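# Drive two feeder screws tight into housing holes

## Task

Take screws from the screw feeder and drive one into each of the housing's two empty holes until tight. Tight means the spindle turned the screw in until the motor stopped on its own (stopped_at_torque=1 in a result); after that, do not turn or move that screw. A screw pressed in rather than turned must be unscrewed completely and driven again. After the final screw, raise the screwdriver well clear above the screw heads, release, and move away.

## Robot and tools

Robot: one Flexiv Rizon 4 arm (7 joints) on a base, carrying a powered screwdriver: a hex key inside a thin vacuum sleeve that can hold a screw on the key. The tool point is the unloaded tip of the hex key. The key points along the tool point's own +z axis and can be pressed back up to 12 mm. A flat block about 9 cm off the last joint's axis sits toward the tool's -y side and rotates with it; keep it clear of things.

Scene frame: origin on the table top under the arm base, +z up, +y to the left when facing along +x. Results report end_effector_position (metres) and end_effector_quat_wxyz plus linear (m/s) and angular (rad/s) velocities in this frame. The printed position can be slightly off, more so at long reach.

Row format (used by execute_actions and move): 9 numbers, each in [-1, 1]: dx, dy, dz, rx, ry, rz, spindle, torque_limit, sleeve_vacuum. The first six are an offset, not a pose: a target for the tool point relative to its pose in the most recent result that reported it (before any such result in the scene, or for a second call in the same reply, relative to where the robot is when the action begins). Offsets are expressed in the tool point's own axes, so dz moves along the key. Scale: 1.0 equals 0.6 m for dx, dy, dz and 180 degrees for rotation; rx, ry, rz form a single rotation vector. Every row in an action is counted from that same reference, not from the previous row. All zeros for the first six pulls the tool back to the reference pose; it is not a pause. Each control step the commanded pose is clipped to 70 mm and 16 degrees from the measured pose.

spindle: +1 is 500 rpm clockwise (drives in), -1 is 500 rpm the other way; ramp-up takes 0.5 s. The last value persists between calls, even while you compose the next one, and the arm does not track the screw then, so finish actions with spindle 0. torque_limit maps -1 to 0.3 N m and +1 to 1.2 N m linearly. sleeve_vacuum above 0.01 holds a screw; anything else releases it. torque_limit and sleeve_vacuum also persist.

Screwing procedure: place the tool point on the screw axis, 2 mm under the top of the head, and rotate slowly with spindle between -0.2 and 0.2 (negative seats the key without advancing the screw; positive also drives it). While the screw turns, advance the arm 0.7 mm per turn along the key. The motor stops at 95% of torque_limit (head seated or thread jammed) and stopped_at_torque reads 1. To restart forward driving, spindle must sit at 0 or below for 0.5 s first. Reversing does not stop by itself; if turns is not decreasing, raise torque_limit. screw_detected is 1 while sleeve_vacuum_kpa exceeds 30 (a head sealing the sleeve). turns is the cumulative key rotation since the start, clockwise positive.

Tools:
- execute_actions: actions is a list with at most one item, or empty. Empty list: just report state. {"rows": [[9 numbers], ...], "steps": n}: up to 15 rows, n up to 15 steps of 1/30 s (default 15); each row holds one step, the last repeats. {"steps": n} without rows: wait until n steps (max 300) have elapsed since the previous result, reply time included. Optional pictures boolean.
- move: target is one 9-number row (offset as above); speed in m/s, 0.002 to 0.5, default 0.25, with rotation capped at twice that in rad/s. Straight path of 0.5 to 10 s (cut off at 10 s); it ignores obstacles, and the tool can lag, deviate or overshoot the speed, especially with the arm almost straight. The tool numbers are sent at the start. Result adds a move: line: done, off_target, moving, held or fault, the limits applied (paced = pose clipped; held = a check blocked some steps, after which it may speed up), and distance to target.
- wait: seconds 0 to 10; sends nothing new.
- zoom_image: camera (cam_head_left, cam_head_right, cam_wrist, each 672x504) and region [x0, y0, x1, y1] in pixels, top-left origin, at most 504x504.
- read_manual: section "licences"; returns licence text only.
- finished_scene: scene = current scene number; ends and grades it, irreversibly. Replying without any tool call also ends things.

Result lines: HELD marks steps where the clearance check withheld part of a row; "pose unreachable" means that check altered or blocked the command; "Hand target" shows where the controller is currently driving. After a long move the arm may still be short of target: read the pose and send the remainder. Joint torques include offsets and noise.

Joint ranges (rad): waist ±2.792, shoulder ±2.269, upper arm roll ±2.967, elbow -1.867 to 2.688, forearm roll ±2.967, wrist pitch -1.396 to 4.538, wrist roll ±2.967. Load limits (N m): 109, 109, 56.9, 56.9, 34.7, 34.7, 34.7. Hitting a joint load limit, or 200 N external force anywhere, faults the arm for 10 s and drops the rest of the call. Long holding heats motors: MOTOR HOT at 65 °C, brakes at 80 °C.

Avoid: fast contacts and targets deep past contact, dropping screws, knocking anything off the table, pressing screws in instead of turning them, and leaving the spindle running. Loose objects may occasionally get nudged.

Each tool is called after "Call:" as name(argument=value, ...), one argument or row to a line, values as JSON.

## Session

Call:
execute_actions(
  actions=[],
)

Scene clock: 0.00 s of 6600.00 s.
end_effector_position=(+0.3333, +0.0417, +0.5345) sleeve_vacuum_kpa=0 screw_detected=0 stopped_at_torque=0 turns=0.00 end_effector_quat_wxyz=(+0.007, +0.707, +0.705, -0.055) end_effector_velocity=(+0.000, +0.000, +0.000) end_effector_angular_velocity=(+0.000, -0.000, +0.000)
Joint positions: [ 0.434  0.565 -0.16   1.709 -0.092 -0.419 -1.314]
Joint velocities: [-0.  0.  0. -0.  0. -0. -0.]
Joint torques (N m, as the joint torque sensors report them, + toward a larger angle): no reading
Motor temperatures (°C, as the motors report them): [33 31 34 32 33 36 36]
Hand target: +0.333, +0.042, +0.535; +0.007, +0.707, +0.705, -0.055

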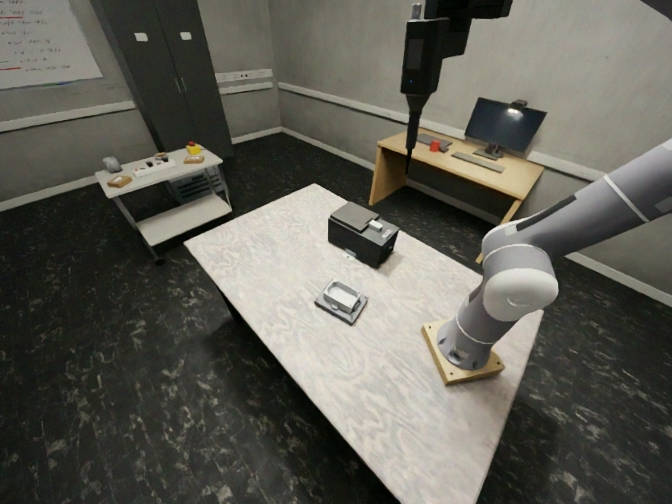

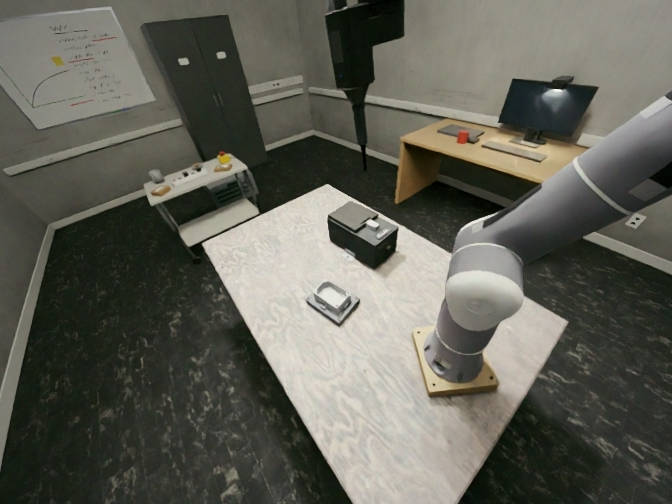

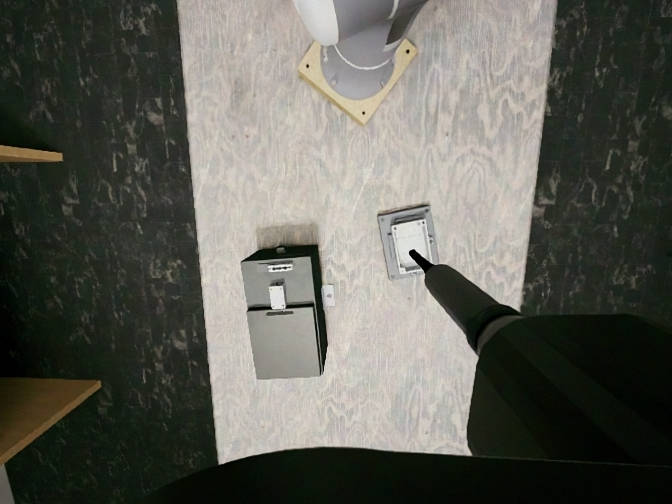

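Call:
move(
  target=[-0.2,0.15,0.4,-0.0216,0.028,-0.001,0,0,0],
)

Call:
zoom_image(
  camera="cam_head_left",
  region=[290,190,430,330],
)

Scene clock: 9.27 s of 6600.00 s.
end_effector_position=(+0.4065, -0.1006, +0.3006) sleeve_vacuum_kpa=0 screw_detected=0 stopped_at_torque=0 turns=0.00 end_effector_quat_wxyz=(+0.001, +0.708, +0.707, +0.000) end_effector_velocity=(+0.000, -0.000, -0.000) end_effector_angular_velocity=(+0.001, +0.000, +0.001)
Joint positions: [ 0.396  0.435 -0.61   2.259 -0.156  0.371 -1.699]
Joint velocities: [ 0.001 -0.001 -0.002  0.     0.001  0.001 -0.002]
Joint torques (N m, as the joint torque sensors report them, + toward a larger angle): [ -1.52  12.85   4.1  -31.45  -3.21   5.14  -0.1 ]
Motor temperatures (°C, as the motors report them): [33 31 34 34 33 36 36]
Hand target: +0.407, -0.101, +0.301; +0.001, +0.707, +0.707, +0.000
Off the commanded pose: 0.001 m, 0 deg.
After step 90, 4.67 s passed at rest.
move: done

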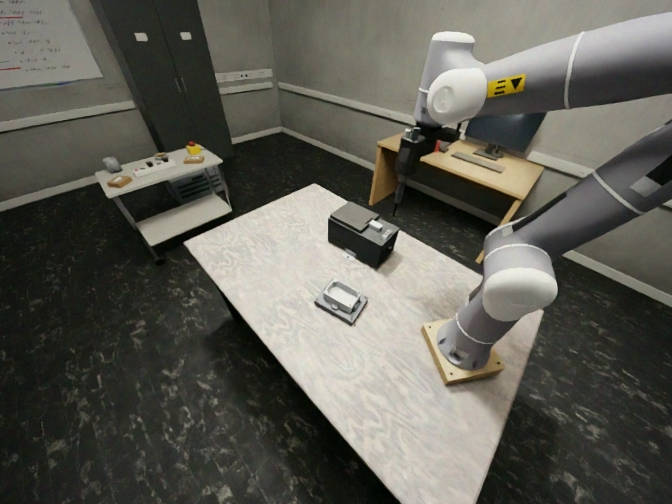

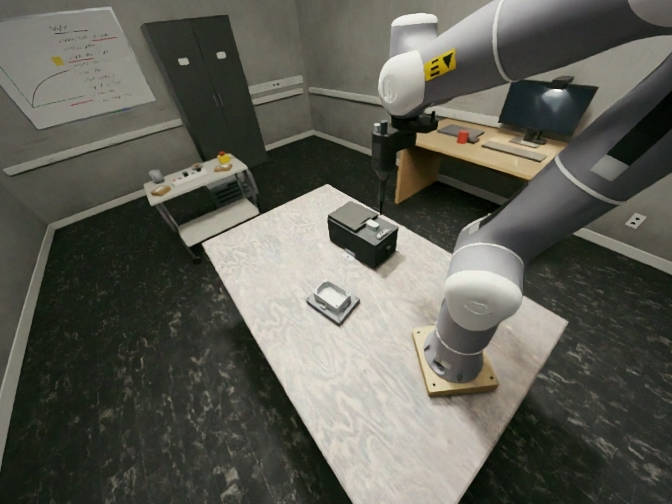

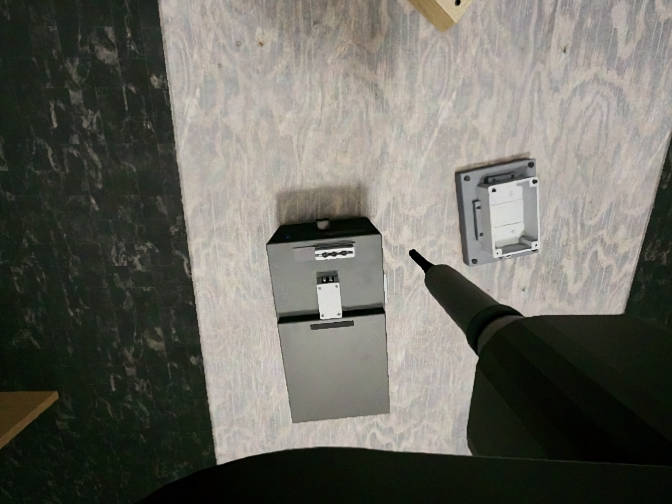

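Region (290, 190, 430, 330) of cam_head_left's 672x504 image, scaled by 3.600, with more detail than that image has.

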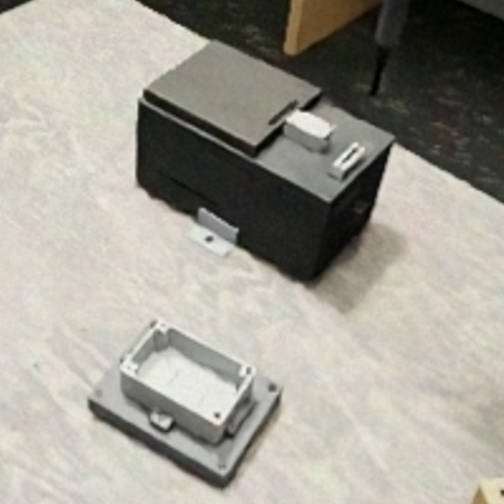

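Call:
zoom_image(
  camera="cam_wrist",
  region=[440,140,560,280],
)

Call:
zoom_image(
  camera="cam_wrist",
  region=[270,210,440,340],
)

Region (440, 140, 560, 280) of cam_wrist's 672x504 image, scaled by 3.600, with more detail than that image has; it fills the left 432 columns of this view, and the rest is white.

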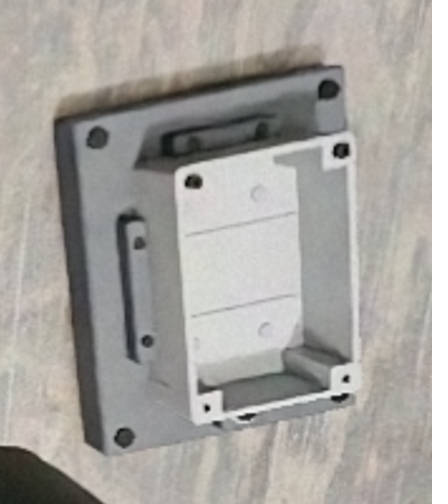

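Region (270, 210, 440, 340) of cam_wrist's 672x504 image, scaled by 2.965, with more detail than that image has; it fills the top 385 rows of this view, and the rest is white.

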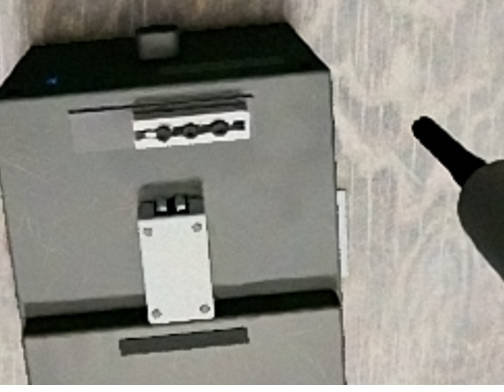

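Call:
move(
  target=[-0.11,0.085,0.18,0,0,0,0,0,0],
)

Call:
zoom_image(
  camera="cam_wrist",
  region=[340,190,460,290],
)

Scene clock: 17.17 s of 6600.00 s.
end_effector_position=(+0.4576, -0.1673, +0.1928) sleeve_vacuum_kpa=0 screw_detected=0 stopped_at_torque=0 turns=0.00 end_effector_quat_wxyz=(+0.002, +0.707, +0.707, -0.001) end_effector_velocity=(-0.000, +0.000, -0.000) end_effector_angular_velocity=(+0.004, +0.002, +0.001)
Joint positions: [ 0.533 -0.064 -0.951  2.182  0.201  0.666 -2.118]
Joint velocities: [-0.002 -0.008 -0.002 -0.008  0.011 -0.008 -0.011]
Joint torques (N m, as the joint torque sensors report them, + toward a larger angle): [ -4.67  22.81  -4.88 -26.51  -2.75   3.39   0.08]
Motor temperatures (°C, as the motors report them): [33 31 34 36 33 36 36]
Hand target: +0.458, -0.167, +0.193; +0.002, +0.707, +0.707, -0.001
Off the commanded pose: 0.001 m, 0 deg.
After step 90, 3.70 s passed at rest.
move: done

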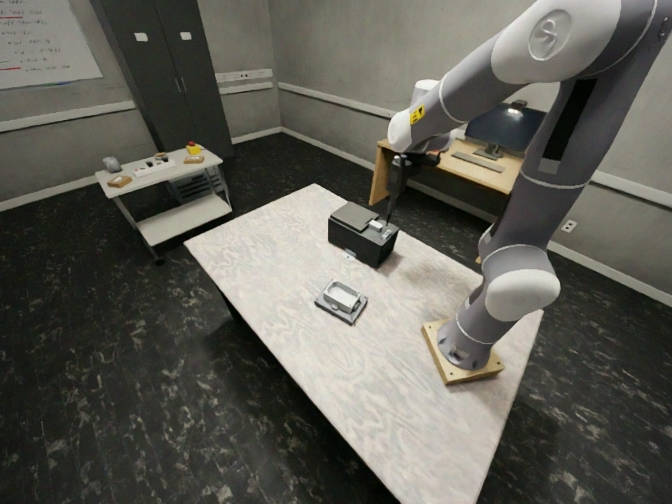

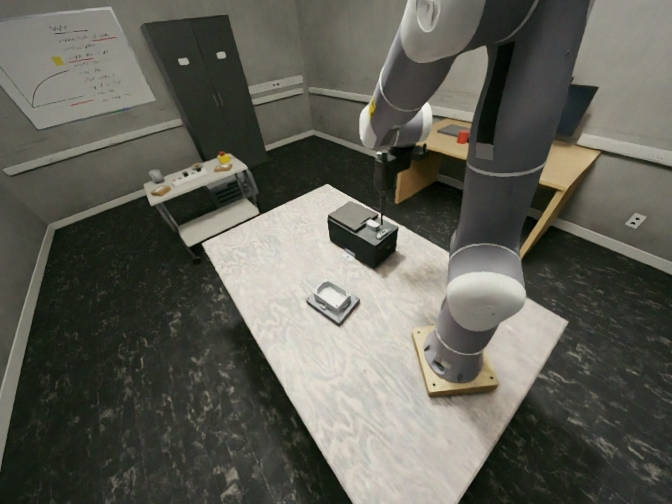

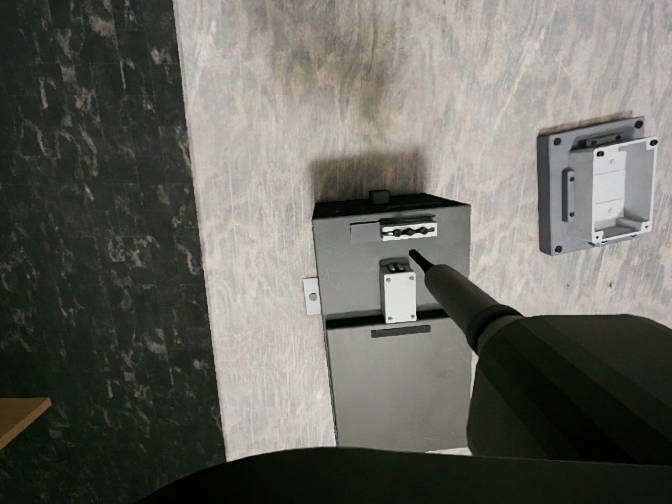

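Region (340, 190, 460, 290) of cam_wrist's 672x504 image, scaled by 4.200, with more detail than that image has.

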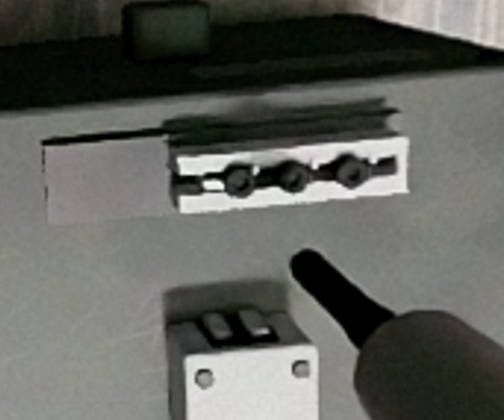

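Call:
move(
  target=[0,0,0.03,0,0,0,0,0,0],
  speed=0.05,
)

Call:
zoom_image(
  camera="cam_wrist",
  region=[340,190,460,290],
)

Call:
zoom_image(
  camera="cam_head_left",
  region=[350,200,420,260],
)

Call:
zoom_image(
  camera="cam_head_right",
  region=[350,200,420,260],
)

Scene clock: 25.47 s of 6600.00 s.
end_effector_position=(+0.4575, -0.1672, +0.1748) sleeve_vacuum_kpa=0 screw_detected=0 stopped_at_torque=0 turns=0.00 end_effector_quat_wxyz=(+0.002, +0.707, +0.707, -0.001) end_effector_velocity=(+0.000, +0.000, -0.001) end_effector_angular_velocity=(+0.001, -0.001, +0.001)
Joint positions: [ 0.524 -0.13  -0.946  2.18   0.276  0.694 -2.172]
Joint velocities: [-0.    -0.003  0.    -0.002  0.005 -0.    -0.004]
Joint torques (N m, as the joint torque sensors report them, + toward a larger angle): [ -5.4   23.81  -5.78 -25.23  -2.79   4.63  -0.19]
Motor temperatures (°C, as the motors report them): [33 31 34 36 33 36 36]
Hand target: +0.458, -0.167, +0.175; +0.002, +0.707, +0.707, -0.001
Off the commanded pose: 0.000 m, 0 deg.
After step 90, 4.57 s passed at rest.
move: done

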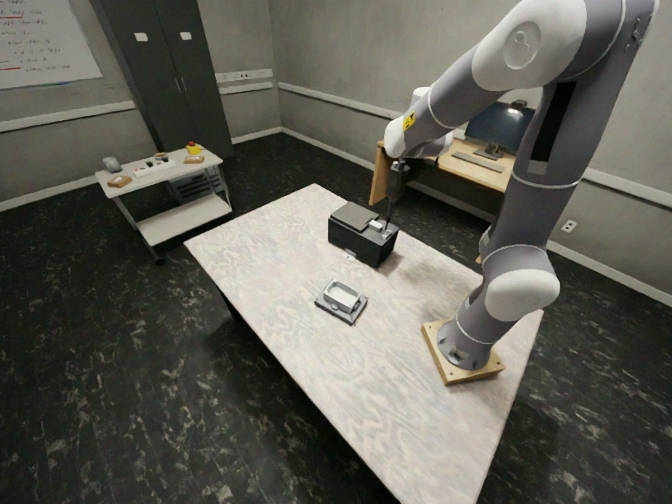

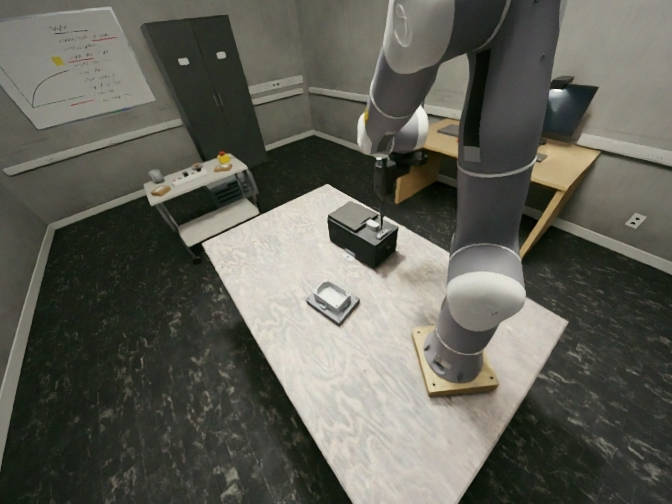

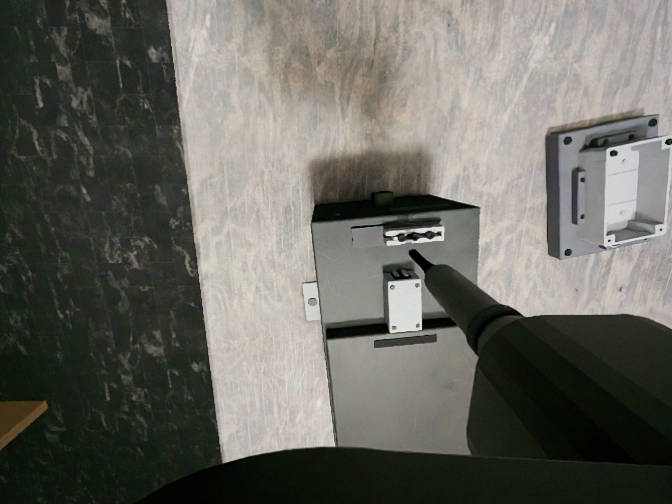

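Region (340, 190, 460, 290) of cam_wrist's 672x504 image, scaled by 4.200, with more detail than that image has.

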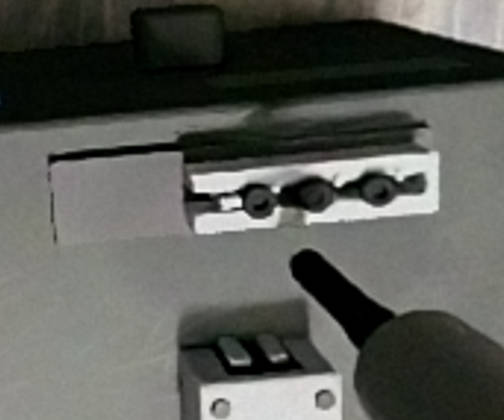

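Region (350, 200, 420, 260) of cam_head_left's 672x504 image, scaled by 7.200, with more detail than that image has; it fills the top 432 rows of this view, and the rest is white.

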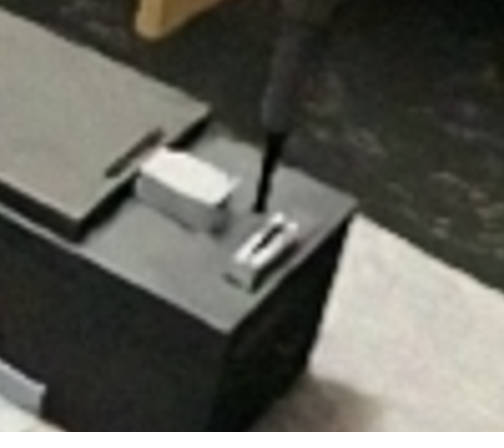

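Region (350, 200, 420, 260) of cam_head_right's 672x504 image, scaled by 7.200, with more detail than that image has; it fills the top 432 rows of this view, and the rest is white.

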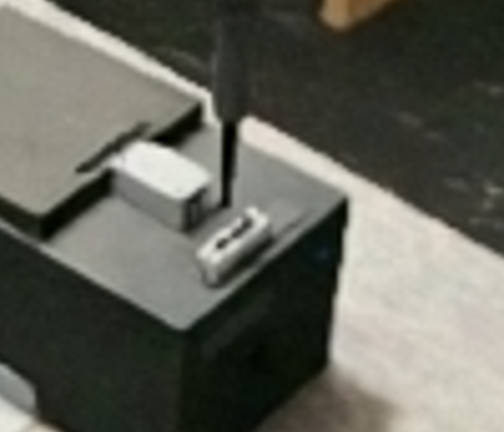

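Call:
move(
  target=[-0.006,-0.0115,0.02,0,0,0,0,0,0],
  speed=0.03,
)

Call:
zoom_image(
  camera="cam_wrist",
  region=[380,220,450,280],
)

Call:
zoom_image(
  camera="cam_head_left",
  region=[365,215,405,245],
)

Call:
zoom_image(
  camera="cam_head_right",
  region=[365,215,405,245],
)

Scene clock: 32.13 s of 6600.00 s.
end_effector_position=(+0.4511, -0.1706, +0.1631) sleeve_vacuum_kpa=0 screw_detected=0 stopped_at_torque=0 turns=0.00 end_effector_quat_wxyz=(+0.002, +0.707, +0.707, -0.000) end_effector_velocity=(-0.000, +0.000, -0.000) end_effector_angular_velocity=(+0.001, -0.000, +0.000)
Joint positions: [ 0.509 -0.161 -0.941  2.191  0.316  0.718 -2.211]
Joint velocities: [-0.    -0.002  0.    -0.     0.003  0.    -0.003]
Joint torques (N m, as the joint torque sensors report them, + toward a larger angle): [ -6.29  23.07  -7.39 -22.02  -3.06   4.28  -0.35]
Motor temperatures (°C, as the motors report them): [33 32 34 37 33 36 36]
Hand target: +0.451, -0.171, +0.163; +0.002, +0.707, +0.707, -0.001
Off the commanded pose: 0.001 m, 0 deg.
After step 90, 2.93 s passed at rest.
move: done

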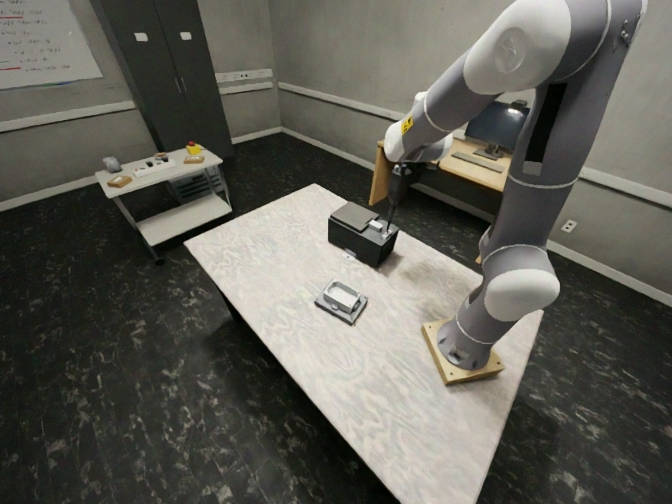

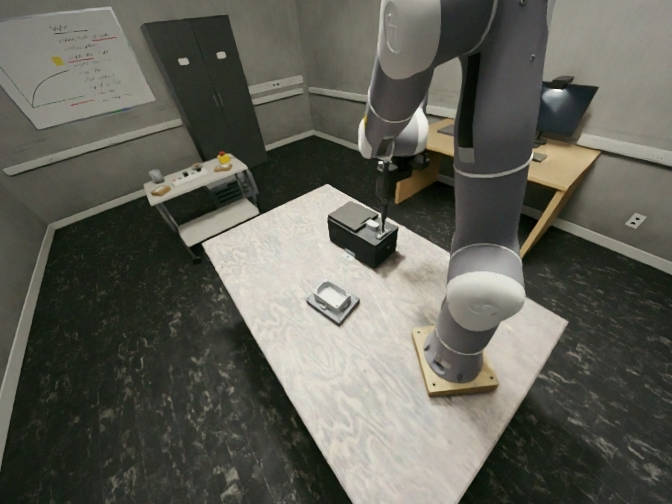

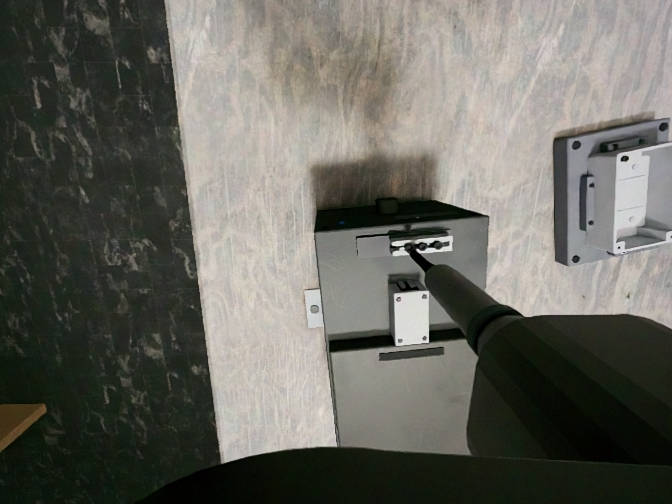

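Region (380, 220, 450, 280) of cam_wrist's 672x504 image, scaled by 7.200, with more detail than that image has; it fills the top 432 rows of this view, and the rest is white.

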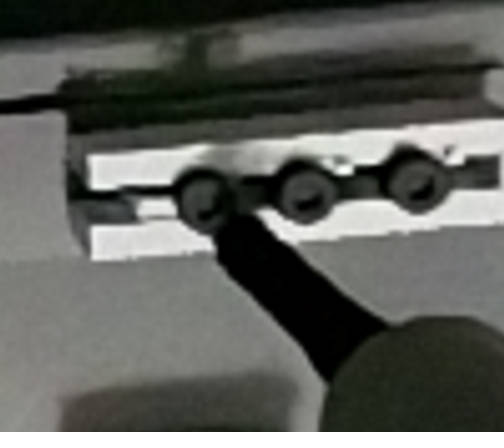

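Region (365, 215, 405, 245) of cam_head_left's 672x504 image, scaled by 12.600, with more detail than that image has; it fills the top 378 rows of this view, and the rest is white.

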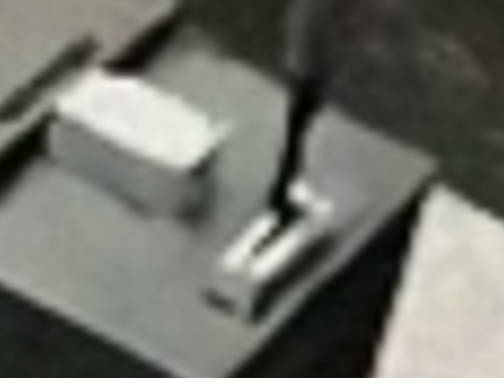

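Region (365, 215, 405, 245) of cam_head_right's 672x504 image, scaled by 12.600, with more detail than that image has; it fills the top 378 rows of this view, and the rest is white.

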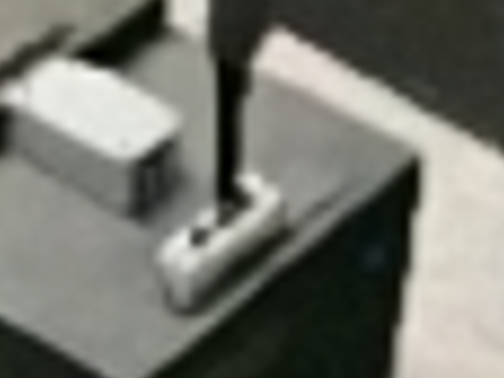

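Call:
move(
  target=[0,0,0.014,0,0,0,0,0,1],
  speed=0.01,
)

Call:
zoom_image(
  camera="cam_wrist",
  region=[380,220,450,280],
)

Call:
zoom_image(
  camera="cam_head_right",
  region=[365,215,405,245],
)

Scene clock: 38.50 s of 6600.00 s.
end_effector_position=(+0.4514, -0.1705, +0.1550) sleeve_vacuum_kpa=14 screw_detected=0 stopped_at_torque=0 turns=0.00 end_effector_quat_wxyz=(+0.002, +0.707, +0.707, -0.000) end_effector_velocity=(+0.000, +0.000, -0.000) end_effector_angular_velocity=(+0.000, -0.000, +0.000)
Joint positions: [ 0.499 -0.191 -0.932  2.187  0.351  0.728 -2.236]
Joint velocities: [ 0.    -0.002 -0.    -0.001  0.002  0.    -0.002]
Joint torques (N m, as the joint torque sensors report them, + toward a larger angle): [ -4.97  23.79  -6.82 -21.63  -2.68   4.48  -0.13]
Motor temperatures (°C, as the motors report them): [33 32 34 37 33 36 36]
Hand target: +0.451, -0.171, +0.155; +0.002, +0.707, +0.707, -0.000
Off the commanded pose: 0.000 m, 0 deg.
After step 90, 2.30 s passed at rest.
move: done

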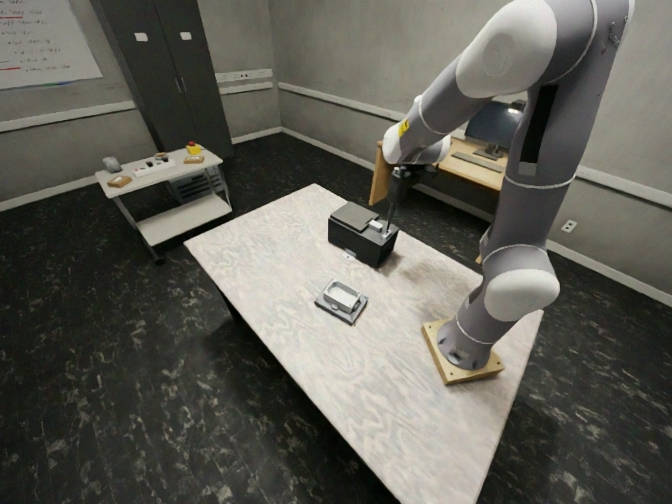

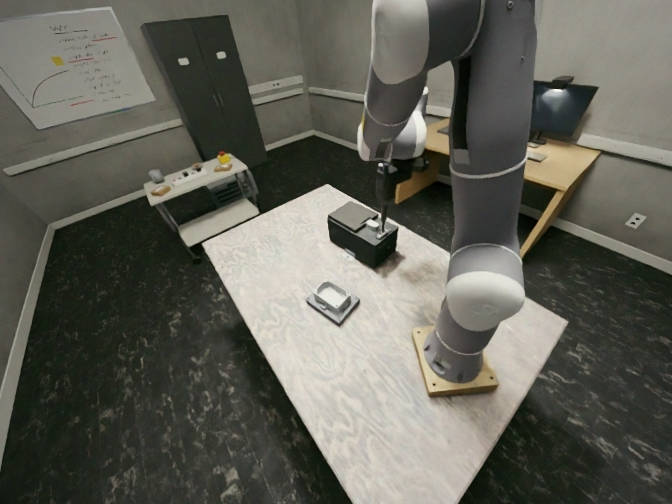

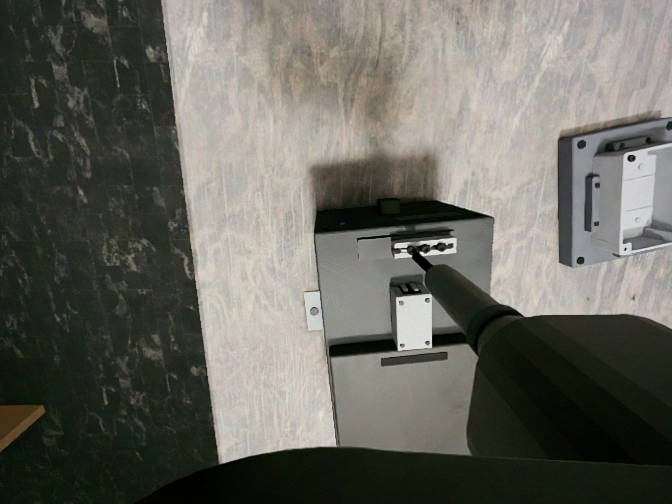

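Region (380, 220, 450, 280) of cam_wrist's 672x504 image, scaled by 7.200, with more detail than that image has; it fills the top 432 rows of this view, and the rest is white.

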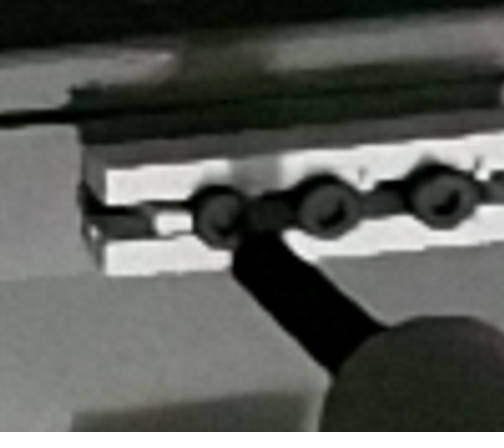

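Region (365, 215, 405, 245) of cam_head_right's 672x504 image, scaled by 12.600, with more detail than that image has; it fills the top 378 rows of this view, and the rest is white.

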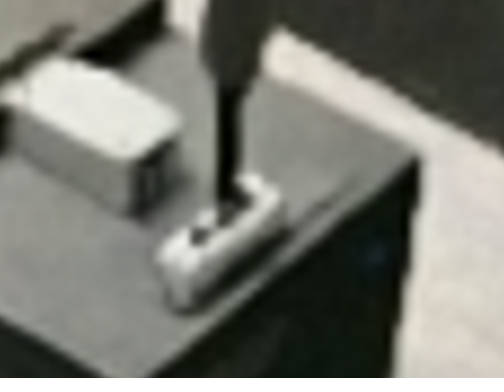

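Call:
move(
  target=[0,0,-0.019,0,0,0,0,0,1],
  speed=0.03,
)

Call:
move(
  target=[-0.0068,-0.0075,0,0,0,0,0,0,1],
  speed=0.02,
)

Call:
zoom_image(
  camera="cam_wrist",
  region=[380,220,450,280],
)

Scene clock: 44.20 s of 6600.00 s.
end_effector_position=(+0.4516, -0.1706, +0.1664) sleeve_vacuum_kpa=14 screw_detected=0 stopped_at_torque=0 turns=0.00 end_effector_quat_wxyz=(+0.002, +0.707, +0.707, +0.000) end_effector_velocity=(-0.001, -0.000, +0.000) end_effector_angular_velocity=(-0.000, +0.001, -0.000)
Joint positions: [ 0.513 -0.149 -0.945  2.192  0.303  0.714 -2.203]
Joint velocities: [ 0.     0.002  0.     0.001 -0.003 -0.001  0.003]
Joint torques (N m, as the joint torque sensors report them, + toward a larger angle): [ -2.58  26.7   -7.28 -23.92  -2.9    3.15   0.6 ]
Motor temperatures (°C, as the motors report them): [33 32 34 37 33 36 36]
Hand target: +0.451, -0.170, +0.166; +0.002, +0.707, +0.707, -0.000
Off the commanded pose: 0.000 m, 0 deg.
After step 90, 1.97 s passed at rest.
move: done

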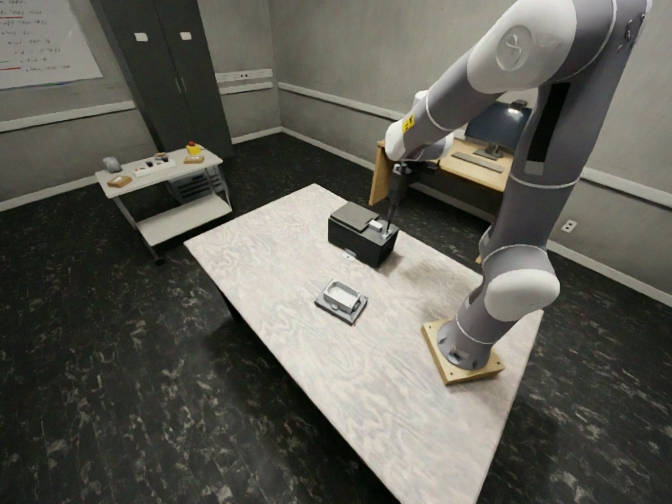

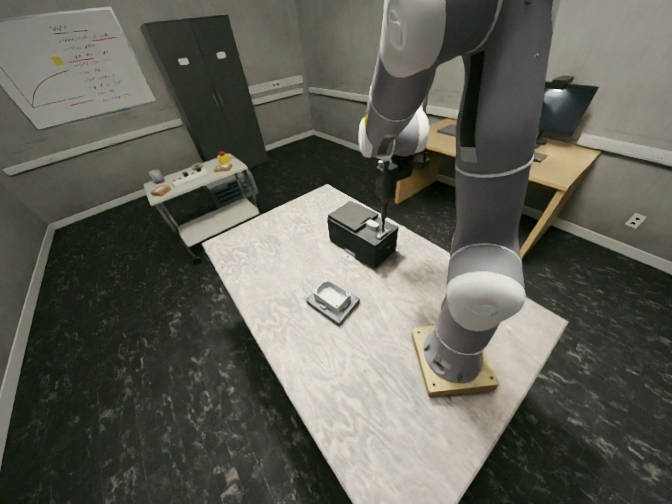

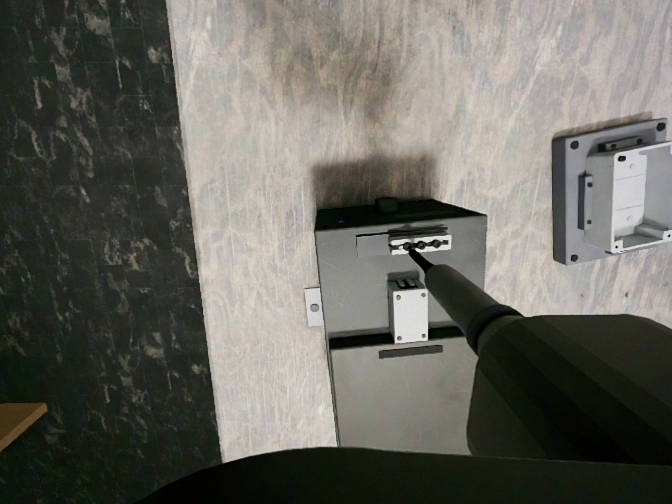

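Scene clock: 44.90 s of 6600.00 s.
end_effector_position=(+0.4491, -0.1746, +0.1671) sleeve_vacuum_kpa=14 screw_detected=0 stopped_at_torque=0 turns=0.00 end_effector_quat_wxyz=(+0.004, +0.707, +0.707, +0.001) end_effector_velocity=(+0.000, -0.003, +0.001) end_effector_angular_velocity=(-0.004, -0.002, -0.001)
Joint positions: [ 0.507 -0.145 -0.949  2.195  0.302  0.717 -2.212]
Joint velocities: [-0.002  0.    -0.001  0.    -0.003  0.004 -0.   ]
Joint torques (N m, as the joint torque sensors report them, + toward a larger angle): [ -6.81  22.56  -8.34 -17.35  -4.5    1.4   -1.14]
Motor temperatures (°C, as the motors report them): [33 32 34 37 33 36 36]
Hand target: +0.447, -0.175, +0.166; +0.002, +0.707, +0.707, -0.000
Off the commanded pose: 0.002 m, 0 deg.
move: done

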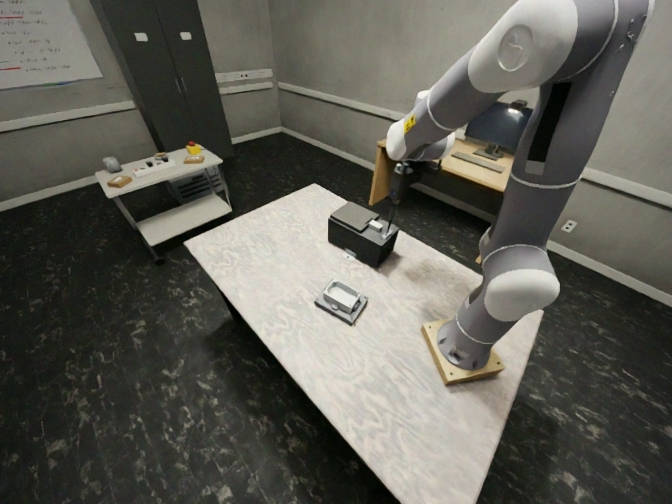

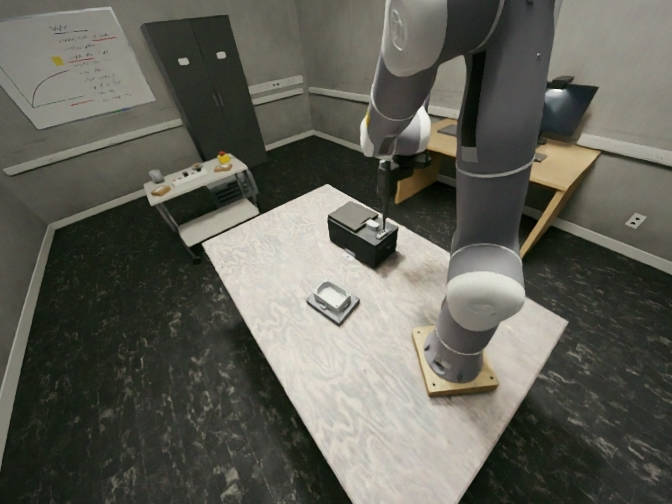

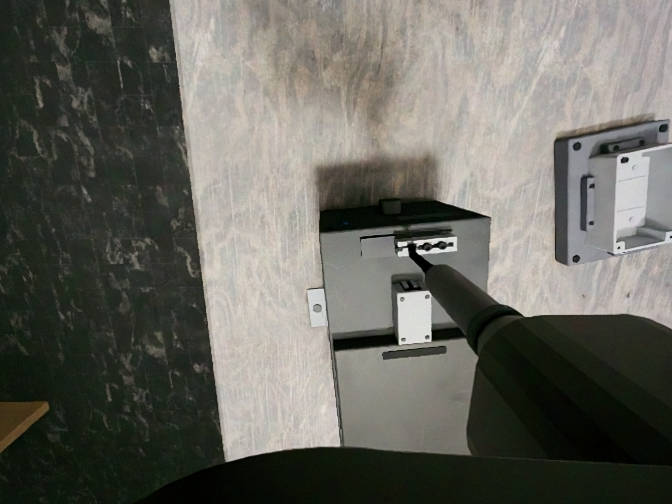

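Region (380, 220, 450, 280) of cam_wrist's 672x504 image, scaled by 7.200, with more detail than that image has; it fills the top 432 rows of this view, and the rest is white.

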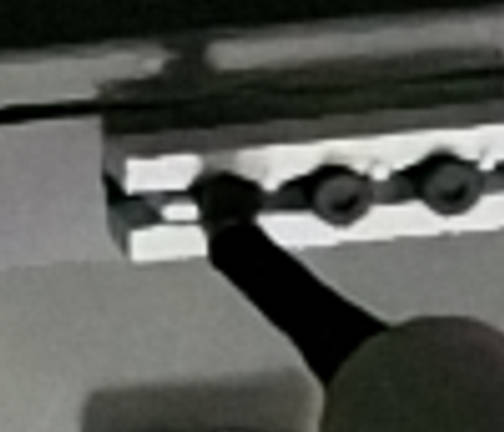

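Call:
execute_actions(
  actions=[],
)

Call:
zoom_image(
  camera="cam_wrist",
  region=[380,220,450,280],
)

Scene clock: 47.37 s of 6600.00 s.
end_effector_position=(+0.4490, -0.1747, +0.1671) sleeve_vacuum_kpa=14 screw_detected=0 stopped_at_torque=0 turns=0.00 end_effector_quat_wxyz=(+0.004, +0.707, +0.707, +0.001) end_effector_velocity=(+0.000, -0.000, +0.000) end_effector_angular_velocity=(-0.000, -0.001, -0.001)
Joint positions: [ 0.506 -0.145 -0.949  2.195  0.302  0.717 -2.212]
Joint velocities: [-0.     0.    -0.     0.     0.     0.001  0.   ]
Joint torques (N m, as the joint torque sensors report them, + toward a larger angle): [ -7.5   22.9   -8.15 -17.    -4.55   1.49  -1.19]
Motor temperatures (°C, as the motors report them): [33 32 34 37 33 36 36]
Hand target: +0.447, -0.175, +0.166; +0.002, +0.707, +0.707, -0.000
Off the commanded pose: 0.002 m, 0 deg.
Steps of this call (steps 1 to 74: nothing new was sent). Readings (end_effector_position | what the end effector reports):
1: (+0.4491, -0.1747, +0.1671) | sleeve_vacuum_kpa=14 screw_detected=0 stopped_at_torque=0 turns=0.00
2: (+0.4490, -0.1747, +0.1671) | sleeve_vacuum_kpa=14 screw_detected=0 stopped_at_torque=0 turns=0.00
4: (+0.4490, -0.1747, +0.1671) | sleeve_vacuum_kpa=14 screw_detected=0 stopped_at_torque=0 turns=0.00
8: (+0.4490, -0.1747, +0.1671) | sleeve_vacuum_kpa=14 screw_detected=0 stopped_at_torque=0 turns=0.00
74: the state above

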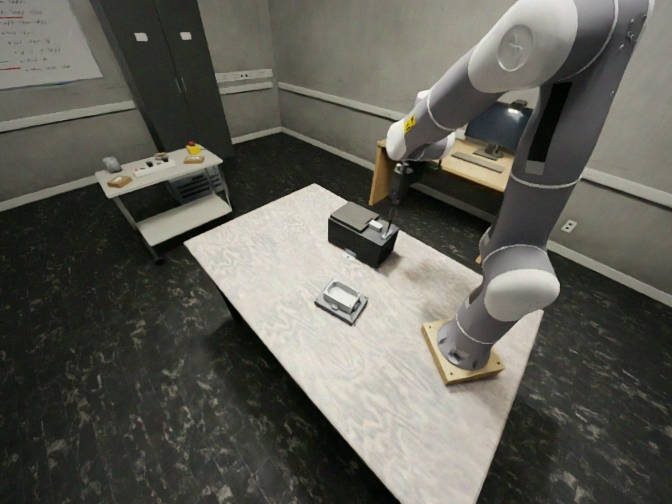

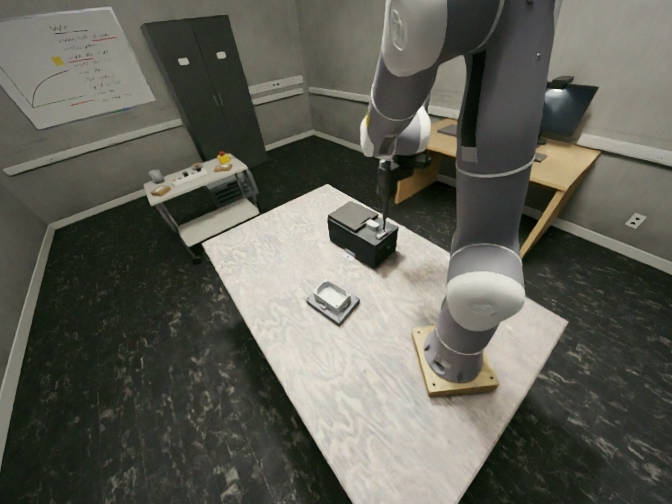

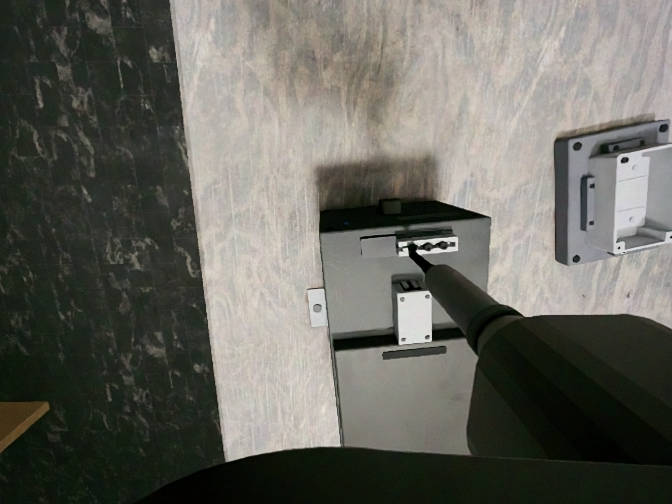

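Region (380, 220, 450, 280) of cam_wrist's 672x504 image, scaled by 7.200, with more detail than that image has; it fills the top 432 rows of this view, and the rest is white.

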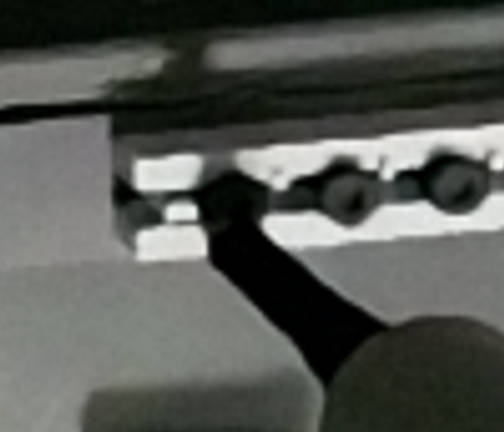

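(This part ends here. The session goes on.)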